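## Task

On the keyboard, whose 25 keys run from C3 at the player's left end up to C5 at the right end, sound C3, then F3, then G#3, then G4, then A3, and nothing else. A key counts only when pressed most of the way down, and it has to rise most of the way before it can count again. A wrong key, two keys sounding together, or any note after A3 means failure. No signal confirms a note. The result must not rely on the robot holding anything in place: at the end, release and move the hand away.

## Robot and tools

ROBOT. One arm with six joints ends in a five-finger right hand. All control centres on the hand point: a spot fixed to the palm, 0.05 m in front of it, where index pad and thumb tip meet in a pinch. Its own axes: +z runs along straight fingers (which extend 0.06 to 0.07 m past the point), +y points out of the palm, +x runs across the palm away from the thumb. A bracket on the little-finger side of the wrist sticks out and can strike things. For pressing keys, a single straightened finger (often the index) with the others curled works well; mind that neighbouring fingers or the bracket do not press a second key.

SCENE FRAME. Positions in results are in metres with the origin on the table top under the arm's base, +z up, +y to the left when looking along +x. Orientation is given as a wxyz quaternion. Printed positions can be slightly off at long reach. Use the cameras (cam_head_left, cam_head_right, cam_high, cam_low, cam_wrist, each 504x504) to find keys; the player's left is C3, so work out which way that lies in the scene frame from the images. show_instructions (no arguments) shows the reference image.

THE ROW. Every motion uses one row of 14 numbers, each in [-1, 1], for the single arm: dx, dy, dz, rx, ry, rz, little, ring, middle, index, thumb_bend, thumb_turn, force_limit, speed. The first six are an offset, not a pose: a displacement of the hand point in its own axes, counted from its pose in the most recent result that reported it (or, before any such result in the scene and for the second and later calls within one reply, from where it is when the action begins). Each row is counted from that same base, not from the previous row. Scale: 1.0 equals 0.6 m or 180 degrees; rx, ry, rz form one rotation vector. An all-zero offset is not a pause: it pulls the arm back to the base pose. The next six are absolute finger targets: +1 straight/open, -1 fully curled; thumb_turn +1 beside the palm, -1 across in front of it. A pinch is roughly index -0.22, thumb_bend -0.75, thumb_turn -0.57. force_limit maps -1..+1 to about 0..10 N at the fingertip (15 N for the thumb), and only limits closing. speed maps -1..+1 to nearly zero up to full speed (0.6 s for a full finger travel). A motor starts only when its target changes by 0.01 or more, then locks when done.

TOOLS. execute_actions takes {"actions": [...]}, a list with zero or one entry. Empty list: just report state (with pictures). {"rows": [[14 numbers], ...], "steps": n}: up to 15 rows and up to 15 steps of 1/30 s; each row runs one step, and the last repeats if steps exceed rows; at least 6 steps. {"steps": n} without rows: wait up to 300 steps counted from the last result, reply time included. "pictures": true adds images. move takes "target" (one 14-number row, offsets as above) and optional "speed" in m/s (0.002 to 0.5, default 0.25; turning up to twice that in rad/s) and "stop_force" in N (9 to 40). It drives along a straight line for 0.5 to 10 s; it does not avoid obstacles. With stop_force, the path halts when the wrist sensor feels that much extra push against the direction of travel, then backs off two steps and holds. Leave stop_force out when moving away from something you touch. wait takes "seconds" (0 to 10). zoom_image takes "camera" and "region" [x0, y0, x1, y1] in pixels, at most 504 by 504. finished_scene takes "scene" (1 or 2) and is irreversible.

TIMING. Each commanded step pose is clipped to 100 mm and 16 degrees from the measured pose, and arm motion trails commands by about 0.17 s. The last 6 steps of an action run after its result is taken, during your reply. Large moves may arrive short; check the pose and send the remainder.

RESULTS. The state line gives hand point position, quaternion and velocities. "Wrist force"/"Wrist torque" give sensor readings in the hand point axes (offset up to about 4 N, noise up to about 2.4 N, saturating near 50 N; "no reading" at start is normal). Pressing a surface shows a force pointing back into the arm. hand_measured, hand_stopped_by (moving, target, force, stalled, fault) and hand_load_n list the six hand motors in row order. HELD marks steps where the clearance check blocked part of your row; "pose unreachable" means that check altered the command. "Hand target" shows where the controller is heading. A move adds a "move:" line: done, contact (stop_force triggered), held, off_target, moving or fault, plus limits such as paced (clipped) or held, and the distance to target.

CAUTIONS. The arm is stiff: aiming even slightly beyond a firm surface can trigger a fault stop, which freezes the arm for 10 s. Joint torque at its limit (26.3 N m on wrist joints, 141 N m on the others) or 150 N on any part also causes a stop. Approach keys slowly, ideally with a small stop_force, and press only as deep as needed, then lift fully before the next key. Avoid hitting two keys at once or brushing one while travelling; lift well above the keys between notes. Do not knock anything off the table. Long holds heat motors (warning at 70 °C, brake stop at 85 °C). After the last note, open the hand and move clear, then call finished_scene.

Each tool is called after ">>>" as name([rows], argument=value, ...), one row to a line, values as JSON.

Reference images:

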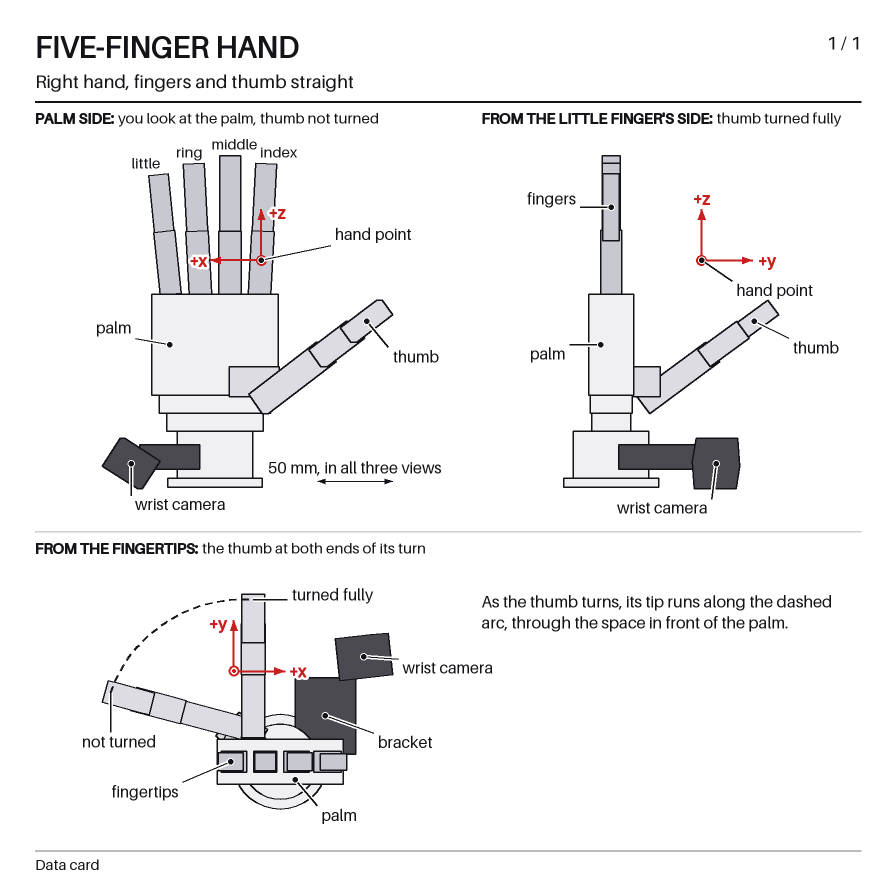

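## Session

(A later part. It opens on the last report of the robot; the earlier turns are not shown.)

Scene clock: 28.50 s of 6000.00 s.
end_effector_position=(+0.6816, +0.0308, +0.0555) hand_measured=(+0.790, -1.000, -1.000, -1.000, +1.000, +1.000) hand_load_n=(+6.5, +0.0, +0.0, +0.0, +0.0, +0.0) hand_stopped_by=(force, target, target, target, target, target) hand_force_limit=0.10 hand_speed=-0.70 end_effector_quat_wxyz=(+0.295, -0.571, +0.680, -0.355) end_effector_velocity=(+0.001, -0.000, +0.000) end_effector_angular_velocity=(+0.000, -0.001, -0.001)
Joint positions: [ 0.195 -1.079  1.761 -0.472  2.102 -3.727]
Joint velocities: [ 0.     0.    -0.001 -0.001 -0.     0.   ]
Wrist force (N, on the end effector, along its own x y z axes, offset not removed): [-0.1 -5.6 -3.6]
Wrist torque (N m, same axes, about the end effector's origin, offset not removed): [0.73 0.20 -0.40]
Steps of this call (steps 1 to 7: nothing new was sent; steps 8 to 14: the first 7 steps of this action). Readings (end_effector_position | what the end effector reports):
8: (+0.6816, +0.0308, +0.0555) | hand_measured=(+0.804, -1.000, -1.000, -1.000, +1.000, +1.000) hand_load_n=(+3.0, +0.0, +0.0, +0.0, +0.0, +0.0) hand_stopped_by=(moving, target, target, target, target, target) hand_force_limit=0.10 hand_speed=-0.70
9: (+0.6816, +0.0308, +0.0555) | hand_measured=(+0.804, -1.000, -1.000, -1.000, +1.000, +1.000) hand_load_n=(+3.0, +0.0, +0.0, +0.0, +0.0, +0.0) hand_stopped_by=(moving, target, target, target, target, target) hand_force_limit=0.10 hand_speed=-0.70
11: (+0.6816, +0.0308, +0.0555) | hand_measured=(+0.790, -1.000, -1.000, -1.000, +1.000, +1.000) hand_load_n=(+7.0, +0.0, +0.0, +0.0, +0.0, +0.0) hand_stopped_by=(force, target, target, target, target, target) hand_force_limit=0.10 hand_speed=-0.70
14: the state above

>>> execute_actions([
  {"rows": [[0, -0.002, -0.0014, 0, 0, 0, 1, -1, -1, -1, 1, 1, -0.3, 0], [0, -0.004, -0.0028, 0, 0, 0, 1, -1, -1, -1, 1, 1, -0.3, 0], [0, -0.0055, -0.0038, 0, 0, 0, 1, -1, -1, -1, 1, 1, -0.3, 0]], "steps": 8},
])

>>> move(target=[0.2495, 0.0615, -0.0777, 0, 0, 0, 1, -1, -1, -1, 1, 1, -0.3, 0], speed=0.25)

>>> zoom_image(camera="cam_wrist", region=[20, 0, 240, 130])

>>> zoom_image(camera="cam_high", region=[210, 180, 290, 250])

Scene clock: 29.27 s of 6000.00 s.
end_effector_position=(+0.6815, +0.0309, +0.0556) hand_measured=(+0.790, -1.000, -1.000, -1.000, +1.000, +1.000) hand_load_n=(+6.5, +0.0, +0.0, +0.0, +0.0, +0.0) hand_stopped_by=(moving, target, target, target, target, target) hand_force_limit=-0.30 hand_speed=0.00 end_effector_quat_wxyz=(+0.295, -0.571, +0.680, -0.354) end_effector_velocity=(-0.000, +0.003, +0.008) end_effector_angular_velocity=(+0.003, -0.000, +0.013)
Joint positions: [ 0.195 -1.079  1.761 -0.471  2.102 -3.727]
Joint velocities: [ 0.01  -0.006 -0.008  0.023 -0.     0.002]
Wrist force (N, on the end effector, along its own x y z axes, offset not removed): [0.3 -5.4 -2.0]
Wrist torque (N m, same axes, about the end effector's origin, offset not removed): [0.71 0.22 -0.41]
Off your previous action's commanded pose: 0.000 m, 0 deg at its last step (step 6 of this call).
Steps of this call (steps 1 to 6: the last 6 steps of your previous action; steps 7 to 21: nothing new was sent; steps 22 to 23: the first 2 steps of this action). Readings (end_effector_position | what the end effector reports):
22: (+0.6816, +0.0308, +0.0555) | hand_measured=(+0.790, -1.000, -1.000, -1.000, +1.000, +1.000) hand_load_n=(+6.5, +0.0, +0.0, +0.0, +0.0, +0.0) hand_stopped_by=(moving, target, target, target, target, target) hand_force_limit=-0.30 hand_speed=0.00
23: the state above

Scene clock: 30.93 s of 6000.00 s.
end_effector_position=(+0.5971, -0.1061, +0.0563) hand_measured=(+1.000, -1.000, -1.000, -1.000, +1.000, +1.000) hand_load_n=(+0.0, +0.0, +0.0, +0.0, +0.0, +0.0) hand_stopped_by=(target, target, target, target, target, target) hand_force_limit=-0.30 hand_speed=0.00 end_effector_quat_wxyz=(+0.294, -0.571, +0.679, -0.355) end_effector_velocity=(-0.001, -0.001, +0.000) end_effector_angular_velocity=(+0.001, -0.001, +0.002)
Joint positions: [-0.069 -1.445  2.03  -0.398  1.844 -3.785]
Joint velocities: [-0.005 -0.006  0.003  0.003 -0.007 -0.001]
Wrist force (N, on the end effector, along its own x y z axes, offset not removed): [-0.9 0.8 -2.0]
Wrist torque (N m, same axes, about the end effector's origin, offset not removed): [0.31 0.23 0.03]
Hand target: +0.597, -0.106, +0.056; +0.294, -0.571, +0.679, -0.355
Off your previous action's commanded pose: 0.001 m, 0 deg at its last step (step 6 of this call).
Off the commanded pose: 0.000 m, 0 deg.
Kept back: nothing.
move: done

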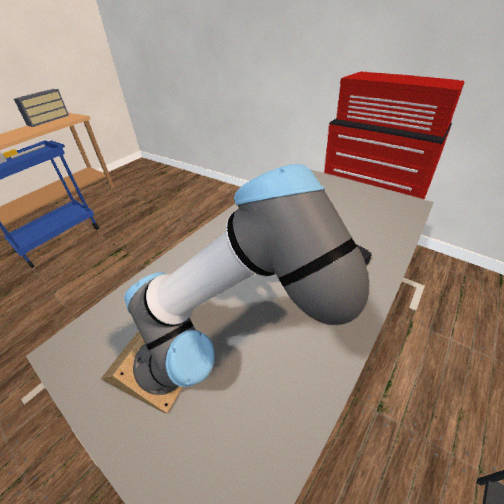

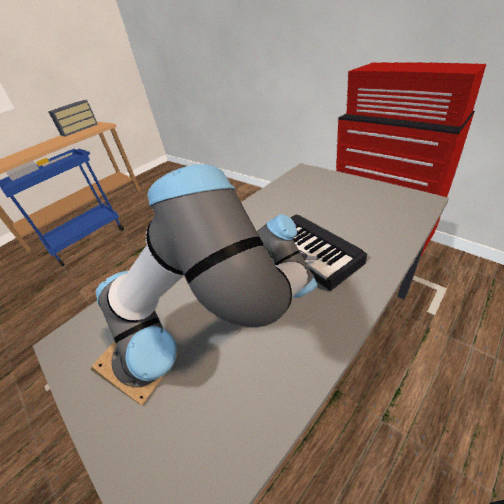

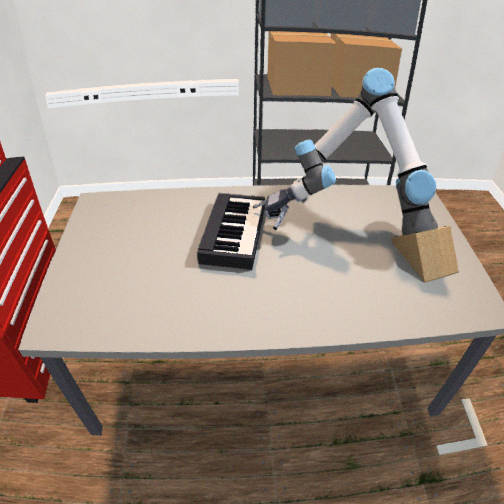

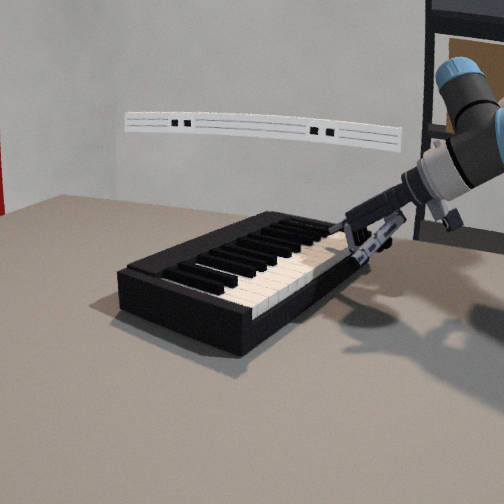

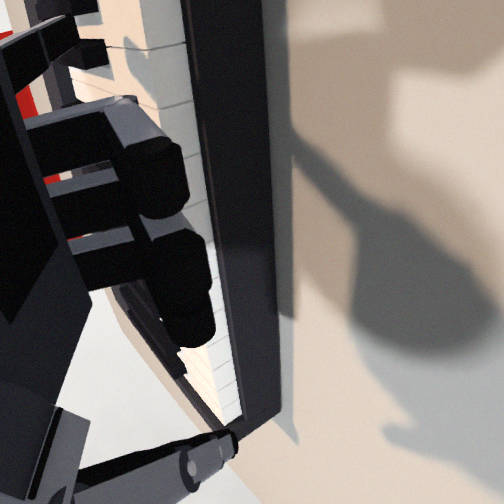

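Region (20, 0, 240, 130) of cam_wrist's 504x504 image, scaled by 2.291, with more detail than that image has; it fills the top 298 rows of this view, and the rest is white.

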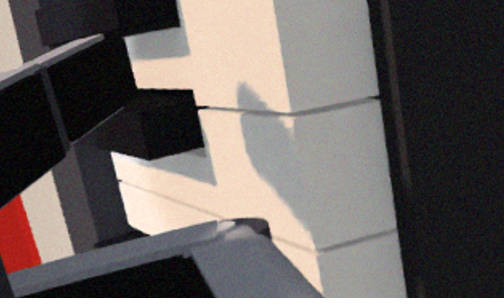

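Region (210, 180, 290, 250) of cam_high's 504x504 image, scaled by 6.300, with more detail than that image has; it fills the top 441 rows of this view, and the rest is white.

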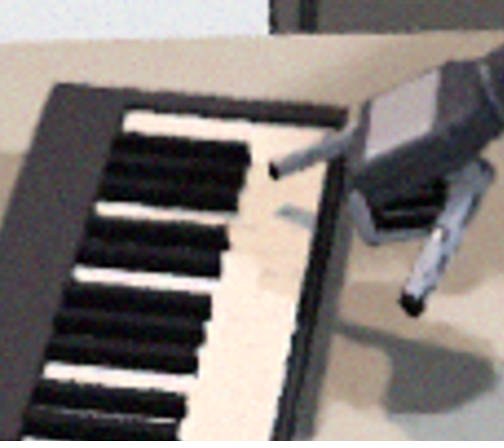

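>>> move(target=[0.0017, 0.0171, 0.012, 0, 0, 0, 1, -1, -1, -1, 1, 1, -0.3, 0], speed=0.05)

>>> zoom_image(camera="cam_wrist", region=[20, 0, 240, 130])

>>> zoom_image(camera="cam_head_right", region=[270, 210, 380, 300])

Scene clock: 32.27 s of 6000.00 s.
end_effector_position=(+0.5969, -0.1072, +0.0440) hand_measured=(+1.000, -1.000, -1.000, -1.000, +1.000, +1.000) hand_load_n=(+0.0, +0.0, +0.0, +0.0, +0.0, +0.0) hand_stopped_by=(target, target, target, target, target, target) hand_force_limit=-0.30 hand_speed=0.00 end_effector_quat_wxyz=(+0.294, -0.571, +0.679, -0.355) end_effector_velocity=(+0.000, -0.000, -0.002) end_effector_angular_velocity=(-0.000, +0.001, -0.000)
Joint positions: [-0.092 -1.432  2.04  -0.422  1.821 -3.789]
Joint velocities: [-0.004  0.003  0.001 -0.005 -0.003 -0.001]
Wrist force (N, on the end effector, along its own x y z axes, offset not removed): [-0.3 -0.1 -2.2]
Wrist torque (N m, same axes, about the end effector's origin, offset not removed): [0.10 0.03 -0.02]
Hand target: +0.597, -0.107, +0.044; +0.294, -0.571, +0.679, -0.355
Off the commanded pose: 0.000 m, 0 deg.
Kept back: nothing.
move: done

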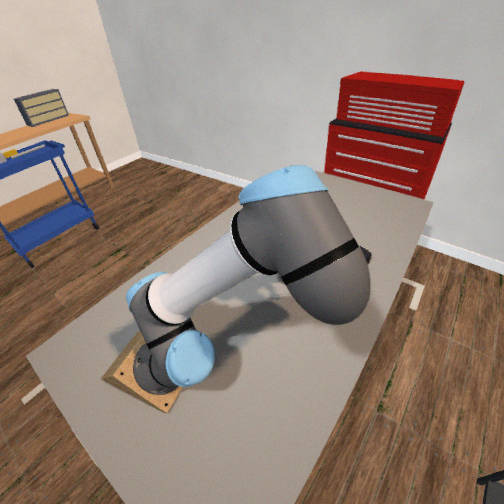

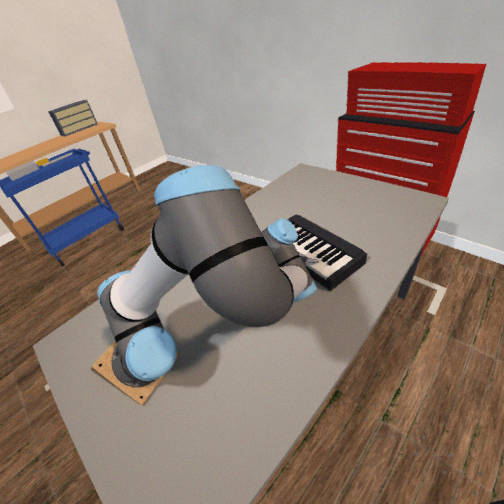

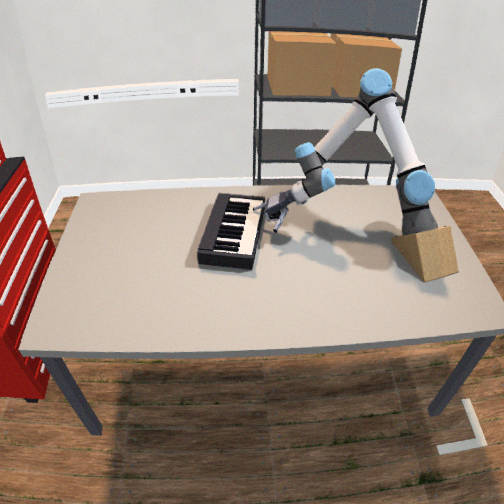

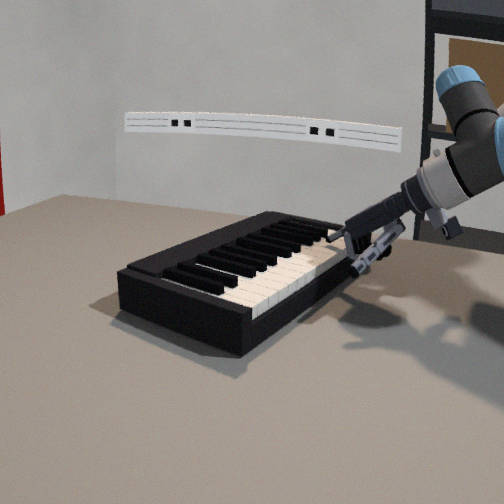

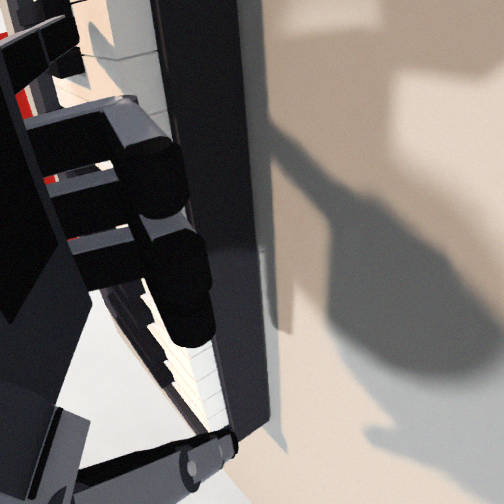

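Region (20, 0, 240, 130) of cam_wrist's 504x504 image, scaled by 2.291, with more detail than that image has; it fills the top 298 rows of this view, and the rest is white.

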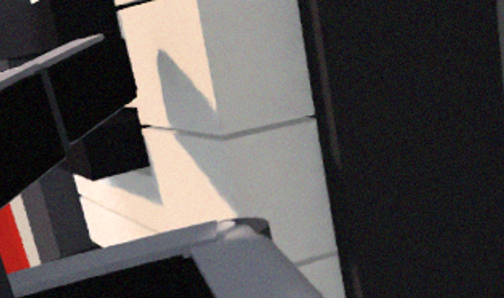

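Region (270, 210, 380, 300) of cam_head_right's 504x504 image, scaled by 4.582, with more detail than that image has; it fills the top 412 rows of this view, and the rest is white.

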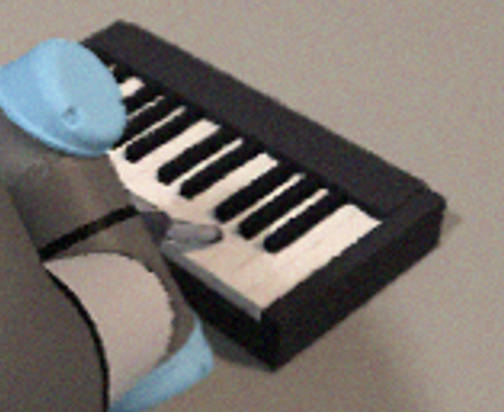

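Centered over G4 (between F#4 and G#4). Pressing.

>>> move(target=[0, 0, 0, 0, 0, 0, 0.6, -1, -1, -1, 1, 1, -0.2, -0.6], speed=0.02)

>>> zoom_image(camera="cam_wrist", region=[20, 0, 240, 130])

Scene clock: 33.27 s of 6000.00 s.
end_effector_position=(+0.5969, -0.1071, +0.0440) hand_measured=(+0.670, -1.000, -1.000, -1.000, +1.000, +1.000) hand_load_n=(+6.5, +0.0, +0.0, +0.0, +0.0, +0.0) hand_stopped_by=(force, target, target, target, target, target) hand_force_limit=-0.20 hand_speed=-0.60 end_effector_quat_wxyz=(+0.294, -0.571, +0.679, -0.355) end_effector_velocity=(+0.000, -0.001, +0.000) end_effector_angular_velocity=(-0.001, -0.000, -0.002)
Joint positions: [-0.092 -1.432  2.04  -0.422  1.821 -3.789]
Joint velocities: [-0.    -0.001 -0.001 -0.001  0.002  0.   ]
Wrist force (N, on the end effector, along its own x y z axes, offset not removed): [-1.0 -4.8 -2.0]
Wrist torque (N m, same axes, about the end effector's origin, offset not removed): [0.74 0.05 -0.47]
Hand target: +0.597, -0.107, +0.044; +0.294, -0.571, +0.679, -0.355
Off the commanded pose: 0.000 m, 0 deg.
Kept back: nothing.
move: done

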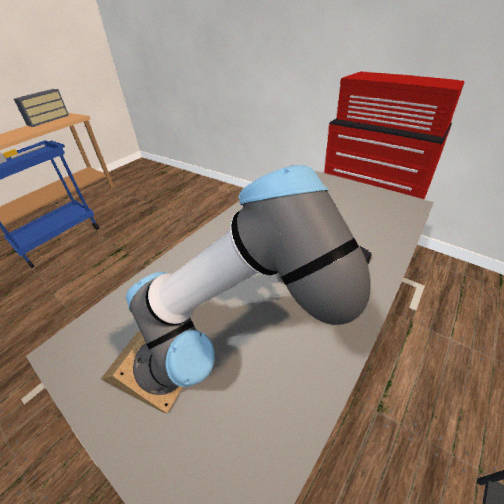

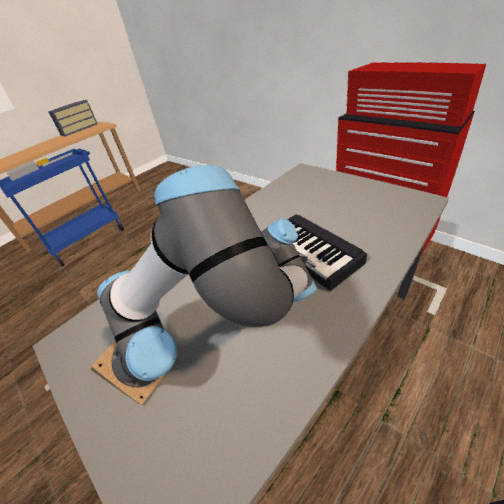

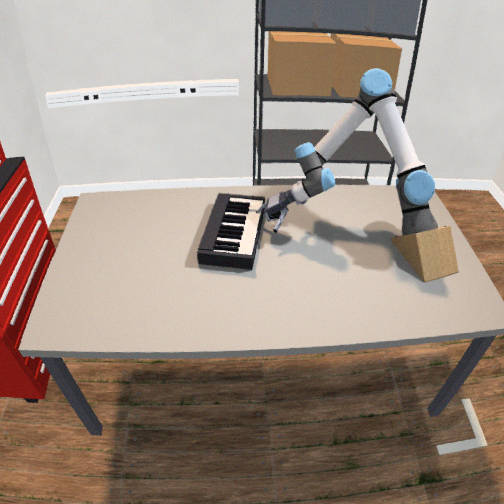

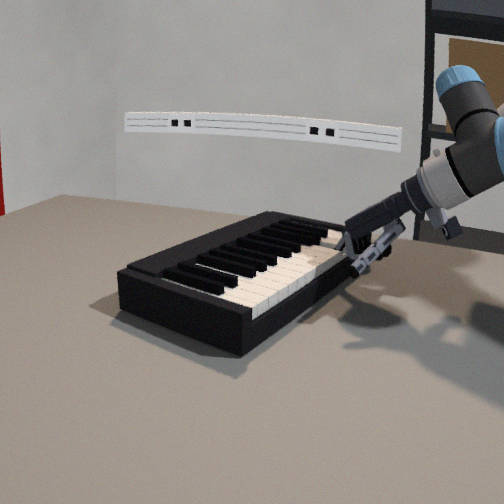

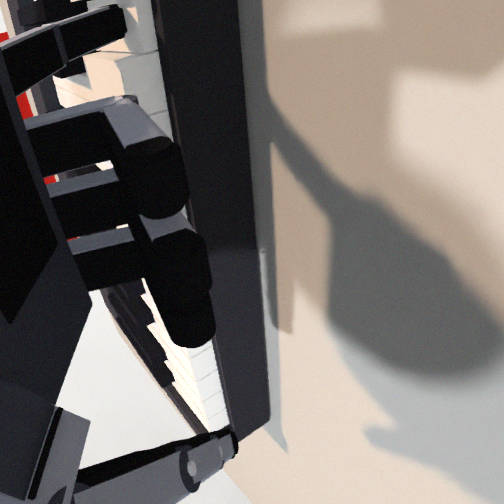

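Region (20, 0, 240, 130) of cam_wrist's 504x504 image, scaled by 2.291, with more detail than that image has; it fills the top 298 rows of this view, and the rest is white.

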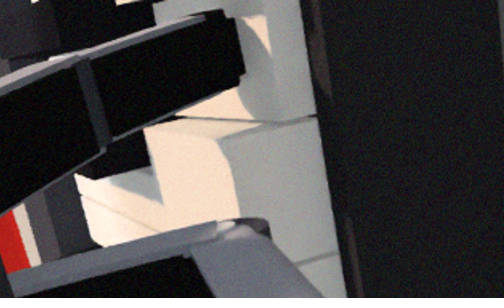

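>>> execute_actions([
  {"rows": [[0, -0.002, -0.0014, 0, 0, 0, 1, -1, -1, -1, 1, 1, -0.3, 0], [0, -0.0041, -0.0029, 0, 0, 0, 1, -1, -1, -1, 1, 1, -0.3, 0]], "steps": 10},
])

>>> move(target=[-0.2359, -0.0023, 0.0105, 0, 0, 0, 1, -1, -1, -1, 1, 1, -0.3, 0], speed=0.2)

>>> zoom_image(camera="cam_wrist", region=[20, 0, 240, 130])

>>> zoom_image(camera="cam_high", region=[210, 195, 290, 265])

Scene clock: 33.77 s of 6000.00 s.
end_effector_position=(+0.5969, -0.1072, +0.0452) hand_measured=(+0.720, -1.000, -1.000, -1.000, +1.000, +1.000) hand_load_n=(+0.0, +0.0, +0.0, +0.0, +0.0, +0.0) hand_stopped_by=(moving, target, target, target, target, target) hand_force_limit=-0.30 hand_speed=0.00 end_effector_quat_wxyz=(+0.294, -0.571, +0.679, -0.355) end_effector_velocity=(-0.000, +0.000, +0.013) end_effector_angular_velocity=(-0.000, +0.001, +0.000)
Joint positions: [-0.09  -1.434  2.04  -0.419  1.824 -3.789]
Joint velocities: [ 0.023 -0.017 -0.01   0.029  0.023  0.004]
Wrist force (N, on the end effector, along its own x y z axes, offset not removed): [-0.5 -0.2 -2.6]
Wrist torque (N m, same axes, about the end effector's origin, offset not removed): [0.20 0.19 -0.04]
Steps of this call (steps 1 to 11: nothing new was sent; steps 12 to 15: the first 4 steps of this action). Readings (end_effector_position | what the end effector reports):
12: (+0.5969, -0.1072, +0.0440) | hand_measured=(+0.670, -1.000, -1.000, -1.000, +1.000, +1.000) hand_load_n=(+6.0, +0.0, +0.0, +0.0, +0.0, +0.0) hand_stopped_by=(moving, target, target, target, target, target) hand_force_limit=-0.30 hand_speed=0.00
13: (+0.5969, -0.1072, +0.0443) | hand_measured=(+0.670, -1.000, -1.000, -1.000, +1.000, +1.000) hand_load_n=(+6.5, +0.0, +0.0, +0.0, +0.0, +0.0) hand_stopped_by=(moving, target, target, target, target, target) hand_force_limit=-0.30 hand_speed=0.00
15: the state above

Scene clock: 35.47 s of 6000.00 s.
end_effector_position=(+0.6274, +0.0311, +0.0440) hand_measured=(+1.000, -1.000, -1.000, -1.000, +1.000, +1.000) hand_load_n=(+0.0, +0.0, +0.0, +0.0, +0.0, +0.0) hand_stopped_by=(target, target, target, target, target, target) hand_force_limit=-0.30 hand_speed=0.00 end_effector_quat_wxyz=(+0.295, -0.571, +0.680, -0.355) end_effector_velocity=(+0.001, +0.002, -0.000) end_effector_angular_velocity=(+0.000, +0.001, +0.001)
Joint positions: [ 0.179 -1.148  1.936 -0.58   2.087 -3.731]
Joint velocities: [ 0.004  0.005 -0.004  0.     0.003  0.001]
Wrist force (N, on the end effector, along its own x y z axes, offset not removed): [-0.3 1.5 -2.6]
Wrist torque (N m, same axes, about the end effector's origin, offset not removed): [0.42 0.10 -0.01]
Hand target: +0.627, +0.031, +0.044; +0.295, -0.571, +0.680, -0.355
Off your previous action's commanded pose: 0.000 m, 0 deg at its last step (step 6 of this call).
Off the commanded pose: 0.000 m, 0 deg.
Kept back: nothing.
move: done

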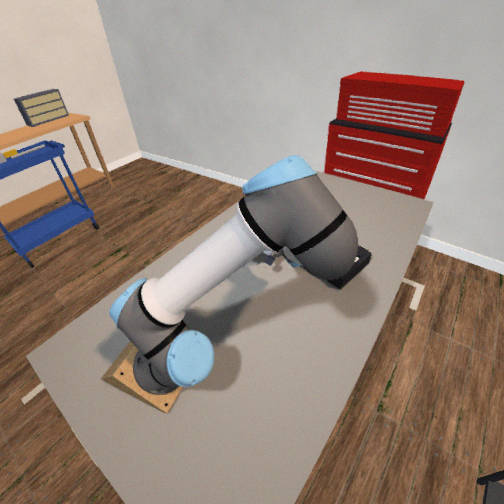

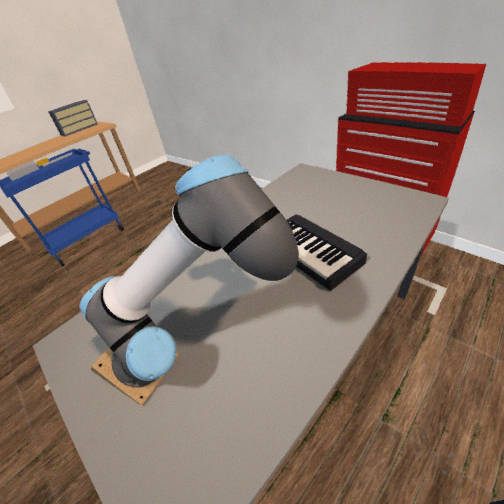

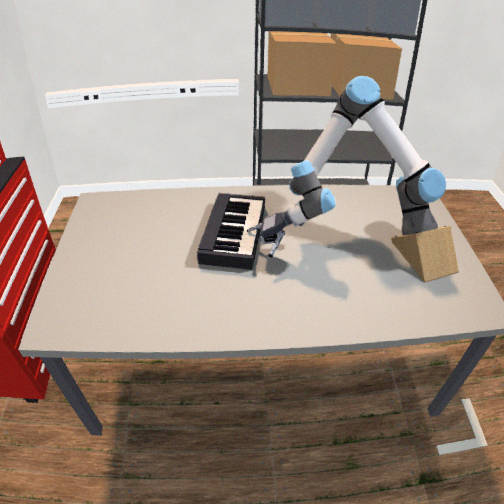

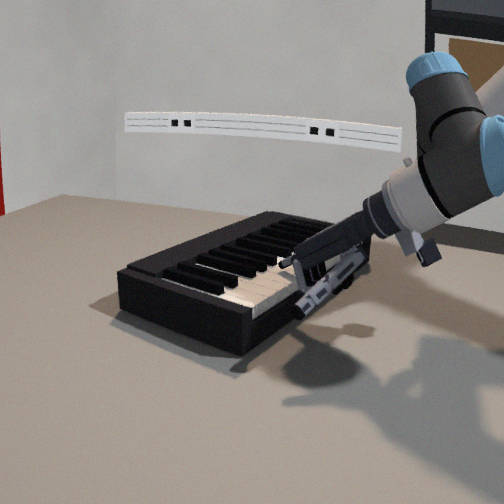

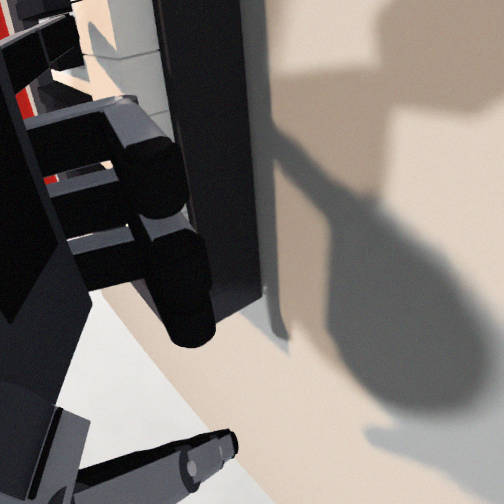

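Region (20, 0, 240, 130) of cam_wrist's 504x504 image, scaled by 2.291, with more detail than that image has; it fills the top 298 rows of this view, and the rest is white.

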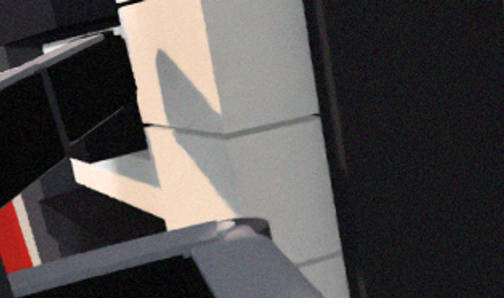

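Region (210, 195, 290, 265) of cam_high's 504x504 image, scaled by 6.300, with more detail than that image has; it fills the top 441 rows of this view, and the rest is white.

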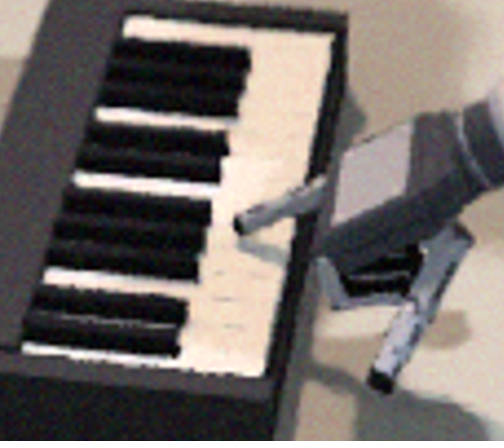

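Centered over A3 (G#3 at its left boundary, F#3 beyond, A#3 at right). Pressing.

>>> move(target=[0, 0, 0, 0, 0, 0, 0.6, -1, -1, -1, 1, 1, -0.3, -0.6], speed=0.02)

>>> zoom_image(camera="cam_wrist", region=[20, 0, 240, 130])

Scene clock: 36.43 s of 6000.00 s.
end_effector_position=(+0.6274, +0.0311, +0.0440) hand_measured=(+0.692, -1.000, -1.000, -1.000, +1.000, +1.000) hand_load_n=(+3.0, +0.0, +0.0, +0.0, +0.0, +0.0) hand_stopped_by=(force, target, target, target, target, target) hand_force_limit=-0.30 hand_speed=-0.60 end_effector_quat_wxyz=(+0.295, -0.571, +0.680, -0.355) end_effector_velocity=(+0.000, -0.000, -0.000) end_effector_angular_velocity=(+0.000, -0.001, -0.000)
Joint positions: [ 0.179 -1.148  1.936 -0.58   2.087 -3.731]
Joint velocities: [-0.001  0.    -0.    -0.001 -0.001  0.   ]
Wrist force (N, on the end effector, along its own x y z axes, offset not removed): [0.0 -0.3 -1.8]
Wrist torque (N m, same axes, about the end effector's origin, offset not removed): [0.86 -0.04 -0.14]
Hand target: +0.627, +0.031, +0.044; +0.295, -0.571, +0.680, -0.355
Off the commanded pose: 0.000 m, 0 deg.
Kept back: nothing.
move: done

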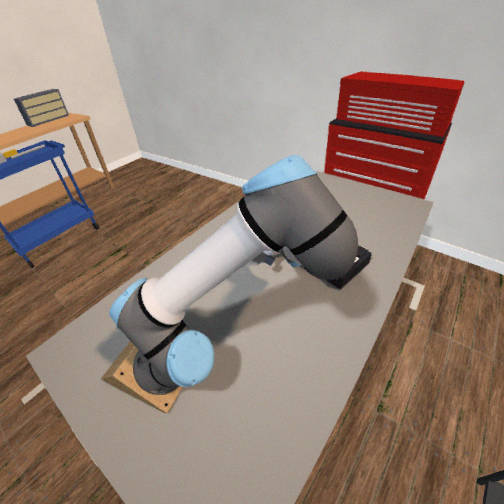

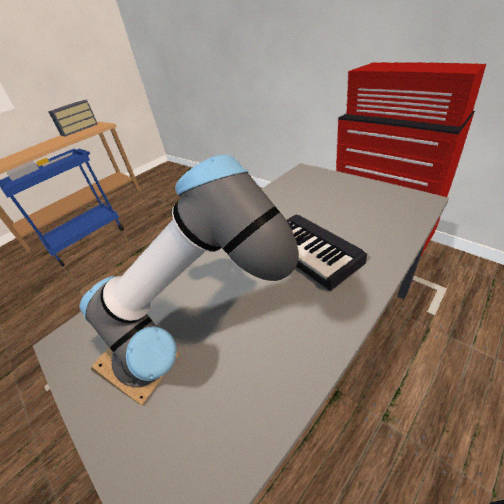

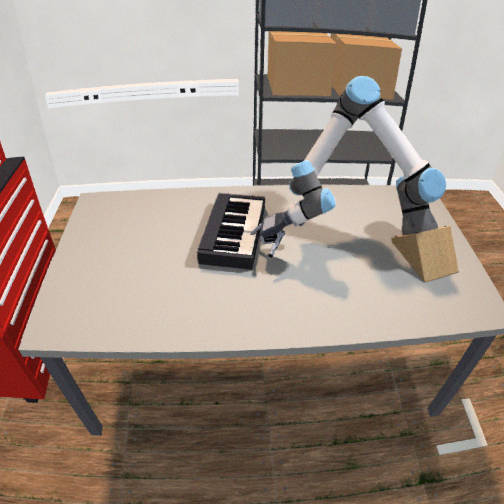

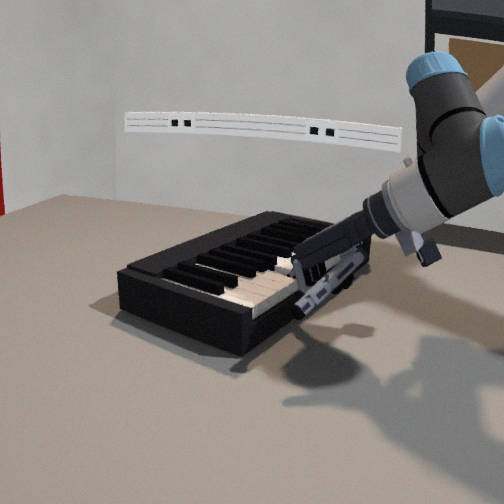

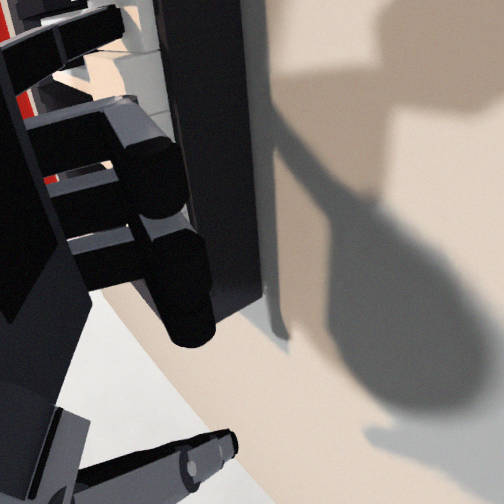

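Region (20, 0, 240, 130) of cam_wrist's 504x504 image, scaled by 2.291, with more detail than that image has; it fills the top 298 rows of this view, and the rest is white.

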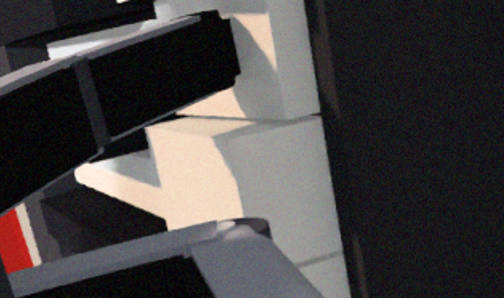

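>>> move(target=[0, -0.0873, -0.2239, 0, 0, 0, 1, -1, -1, -1, 1, 1, -0.3, 0], speed=0.25)

Scene clock: 37.93 s of 6000.00 s.
end_effector_position=(+0.5491, +0.0455, +0.1640) hand_measured=(+1.000, -1.000, -1.000, -1.000, +1.000, +1.000) hand_load_n=(+0.0, +0.0, +0.0, +0.0, +0.0, +0.0) hand_stopped_by=(target, target, target, target, target, target) hand_force_limit=-0.30 hand_speed=0.00 end_effector_quat_wxyz=(+0.295, -0.571, +0.680, -0.354) end_effector_velocity=(-0.001, +0.000, +0.002) end_effector_angular_velocity=(+0.000, +0.000, -0.001)
Joint positions: [ 0.43  -1.334  1.995 -0.409  2.331 -3.659]
Joint velocities: [ 0.005 -0.002 -0.001  0.004  0.006  0.002]
Wrist force (N, on the end effector, along its own x y z axes, offset not removed): [-0.7 2.4 -1.0]
Wrist torque (N m, same axes, about the end effector's origin, offset not removed): [0.44 0.03 0.01]
Hand target: +0.549, +0.046, +0.164; +0.295, -0.571, +0.680, -0.354
Off the commanded pose: 0.000 m, 0 deg.
Kept back: nothing.
move: done

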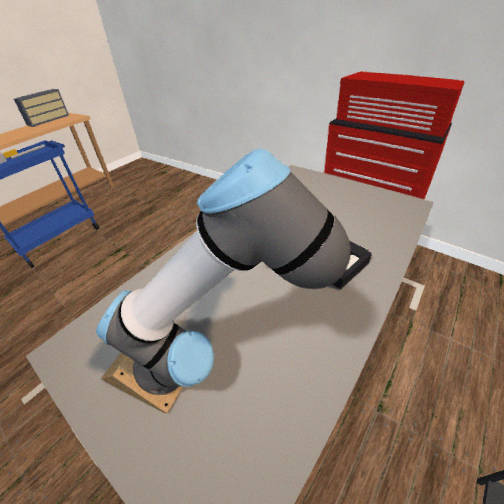

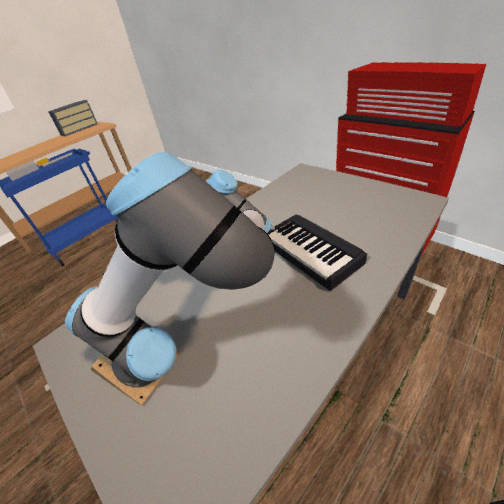

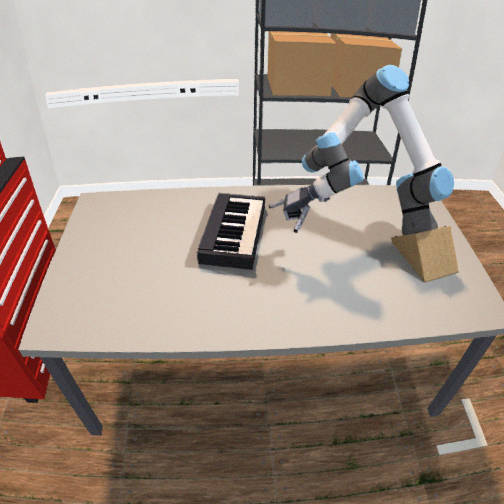

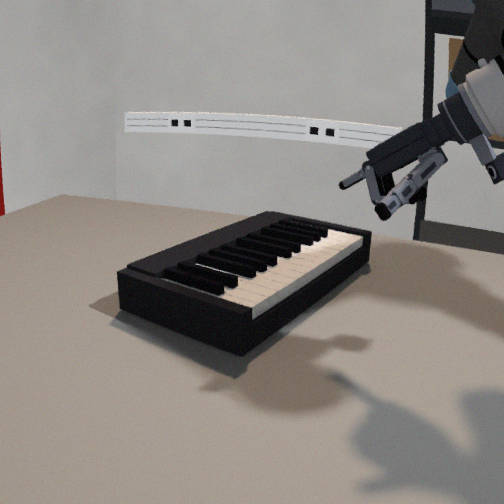

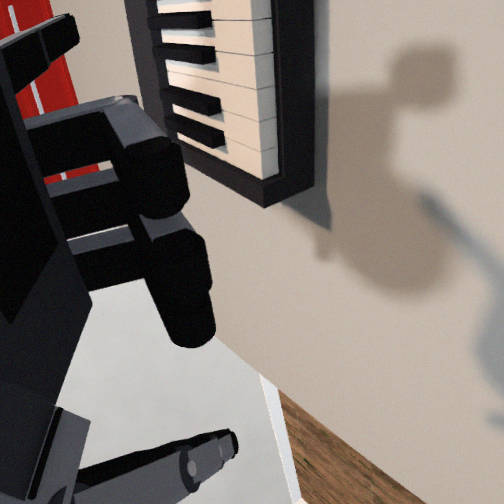

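>>> finished_scene(scene=1)

The scene is finished: the task was done.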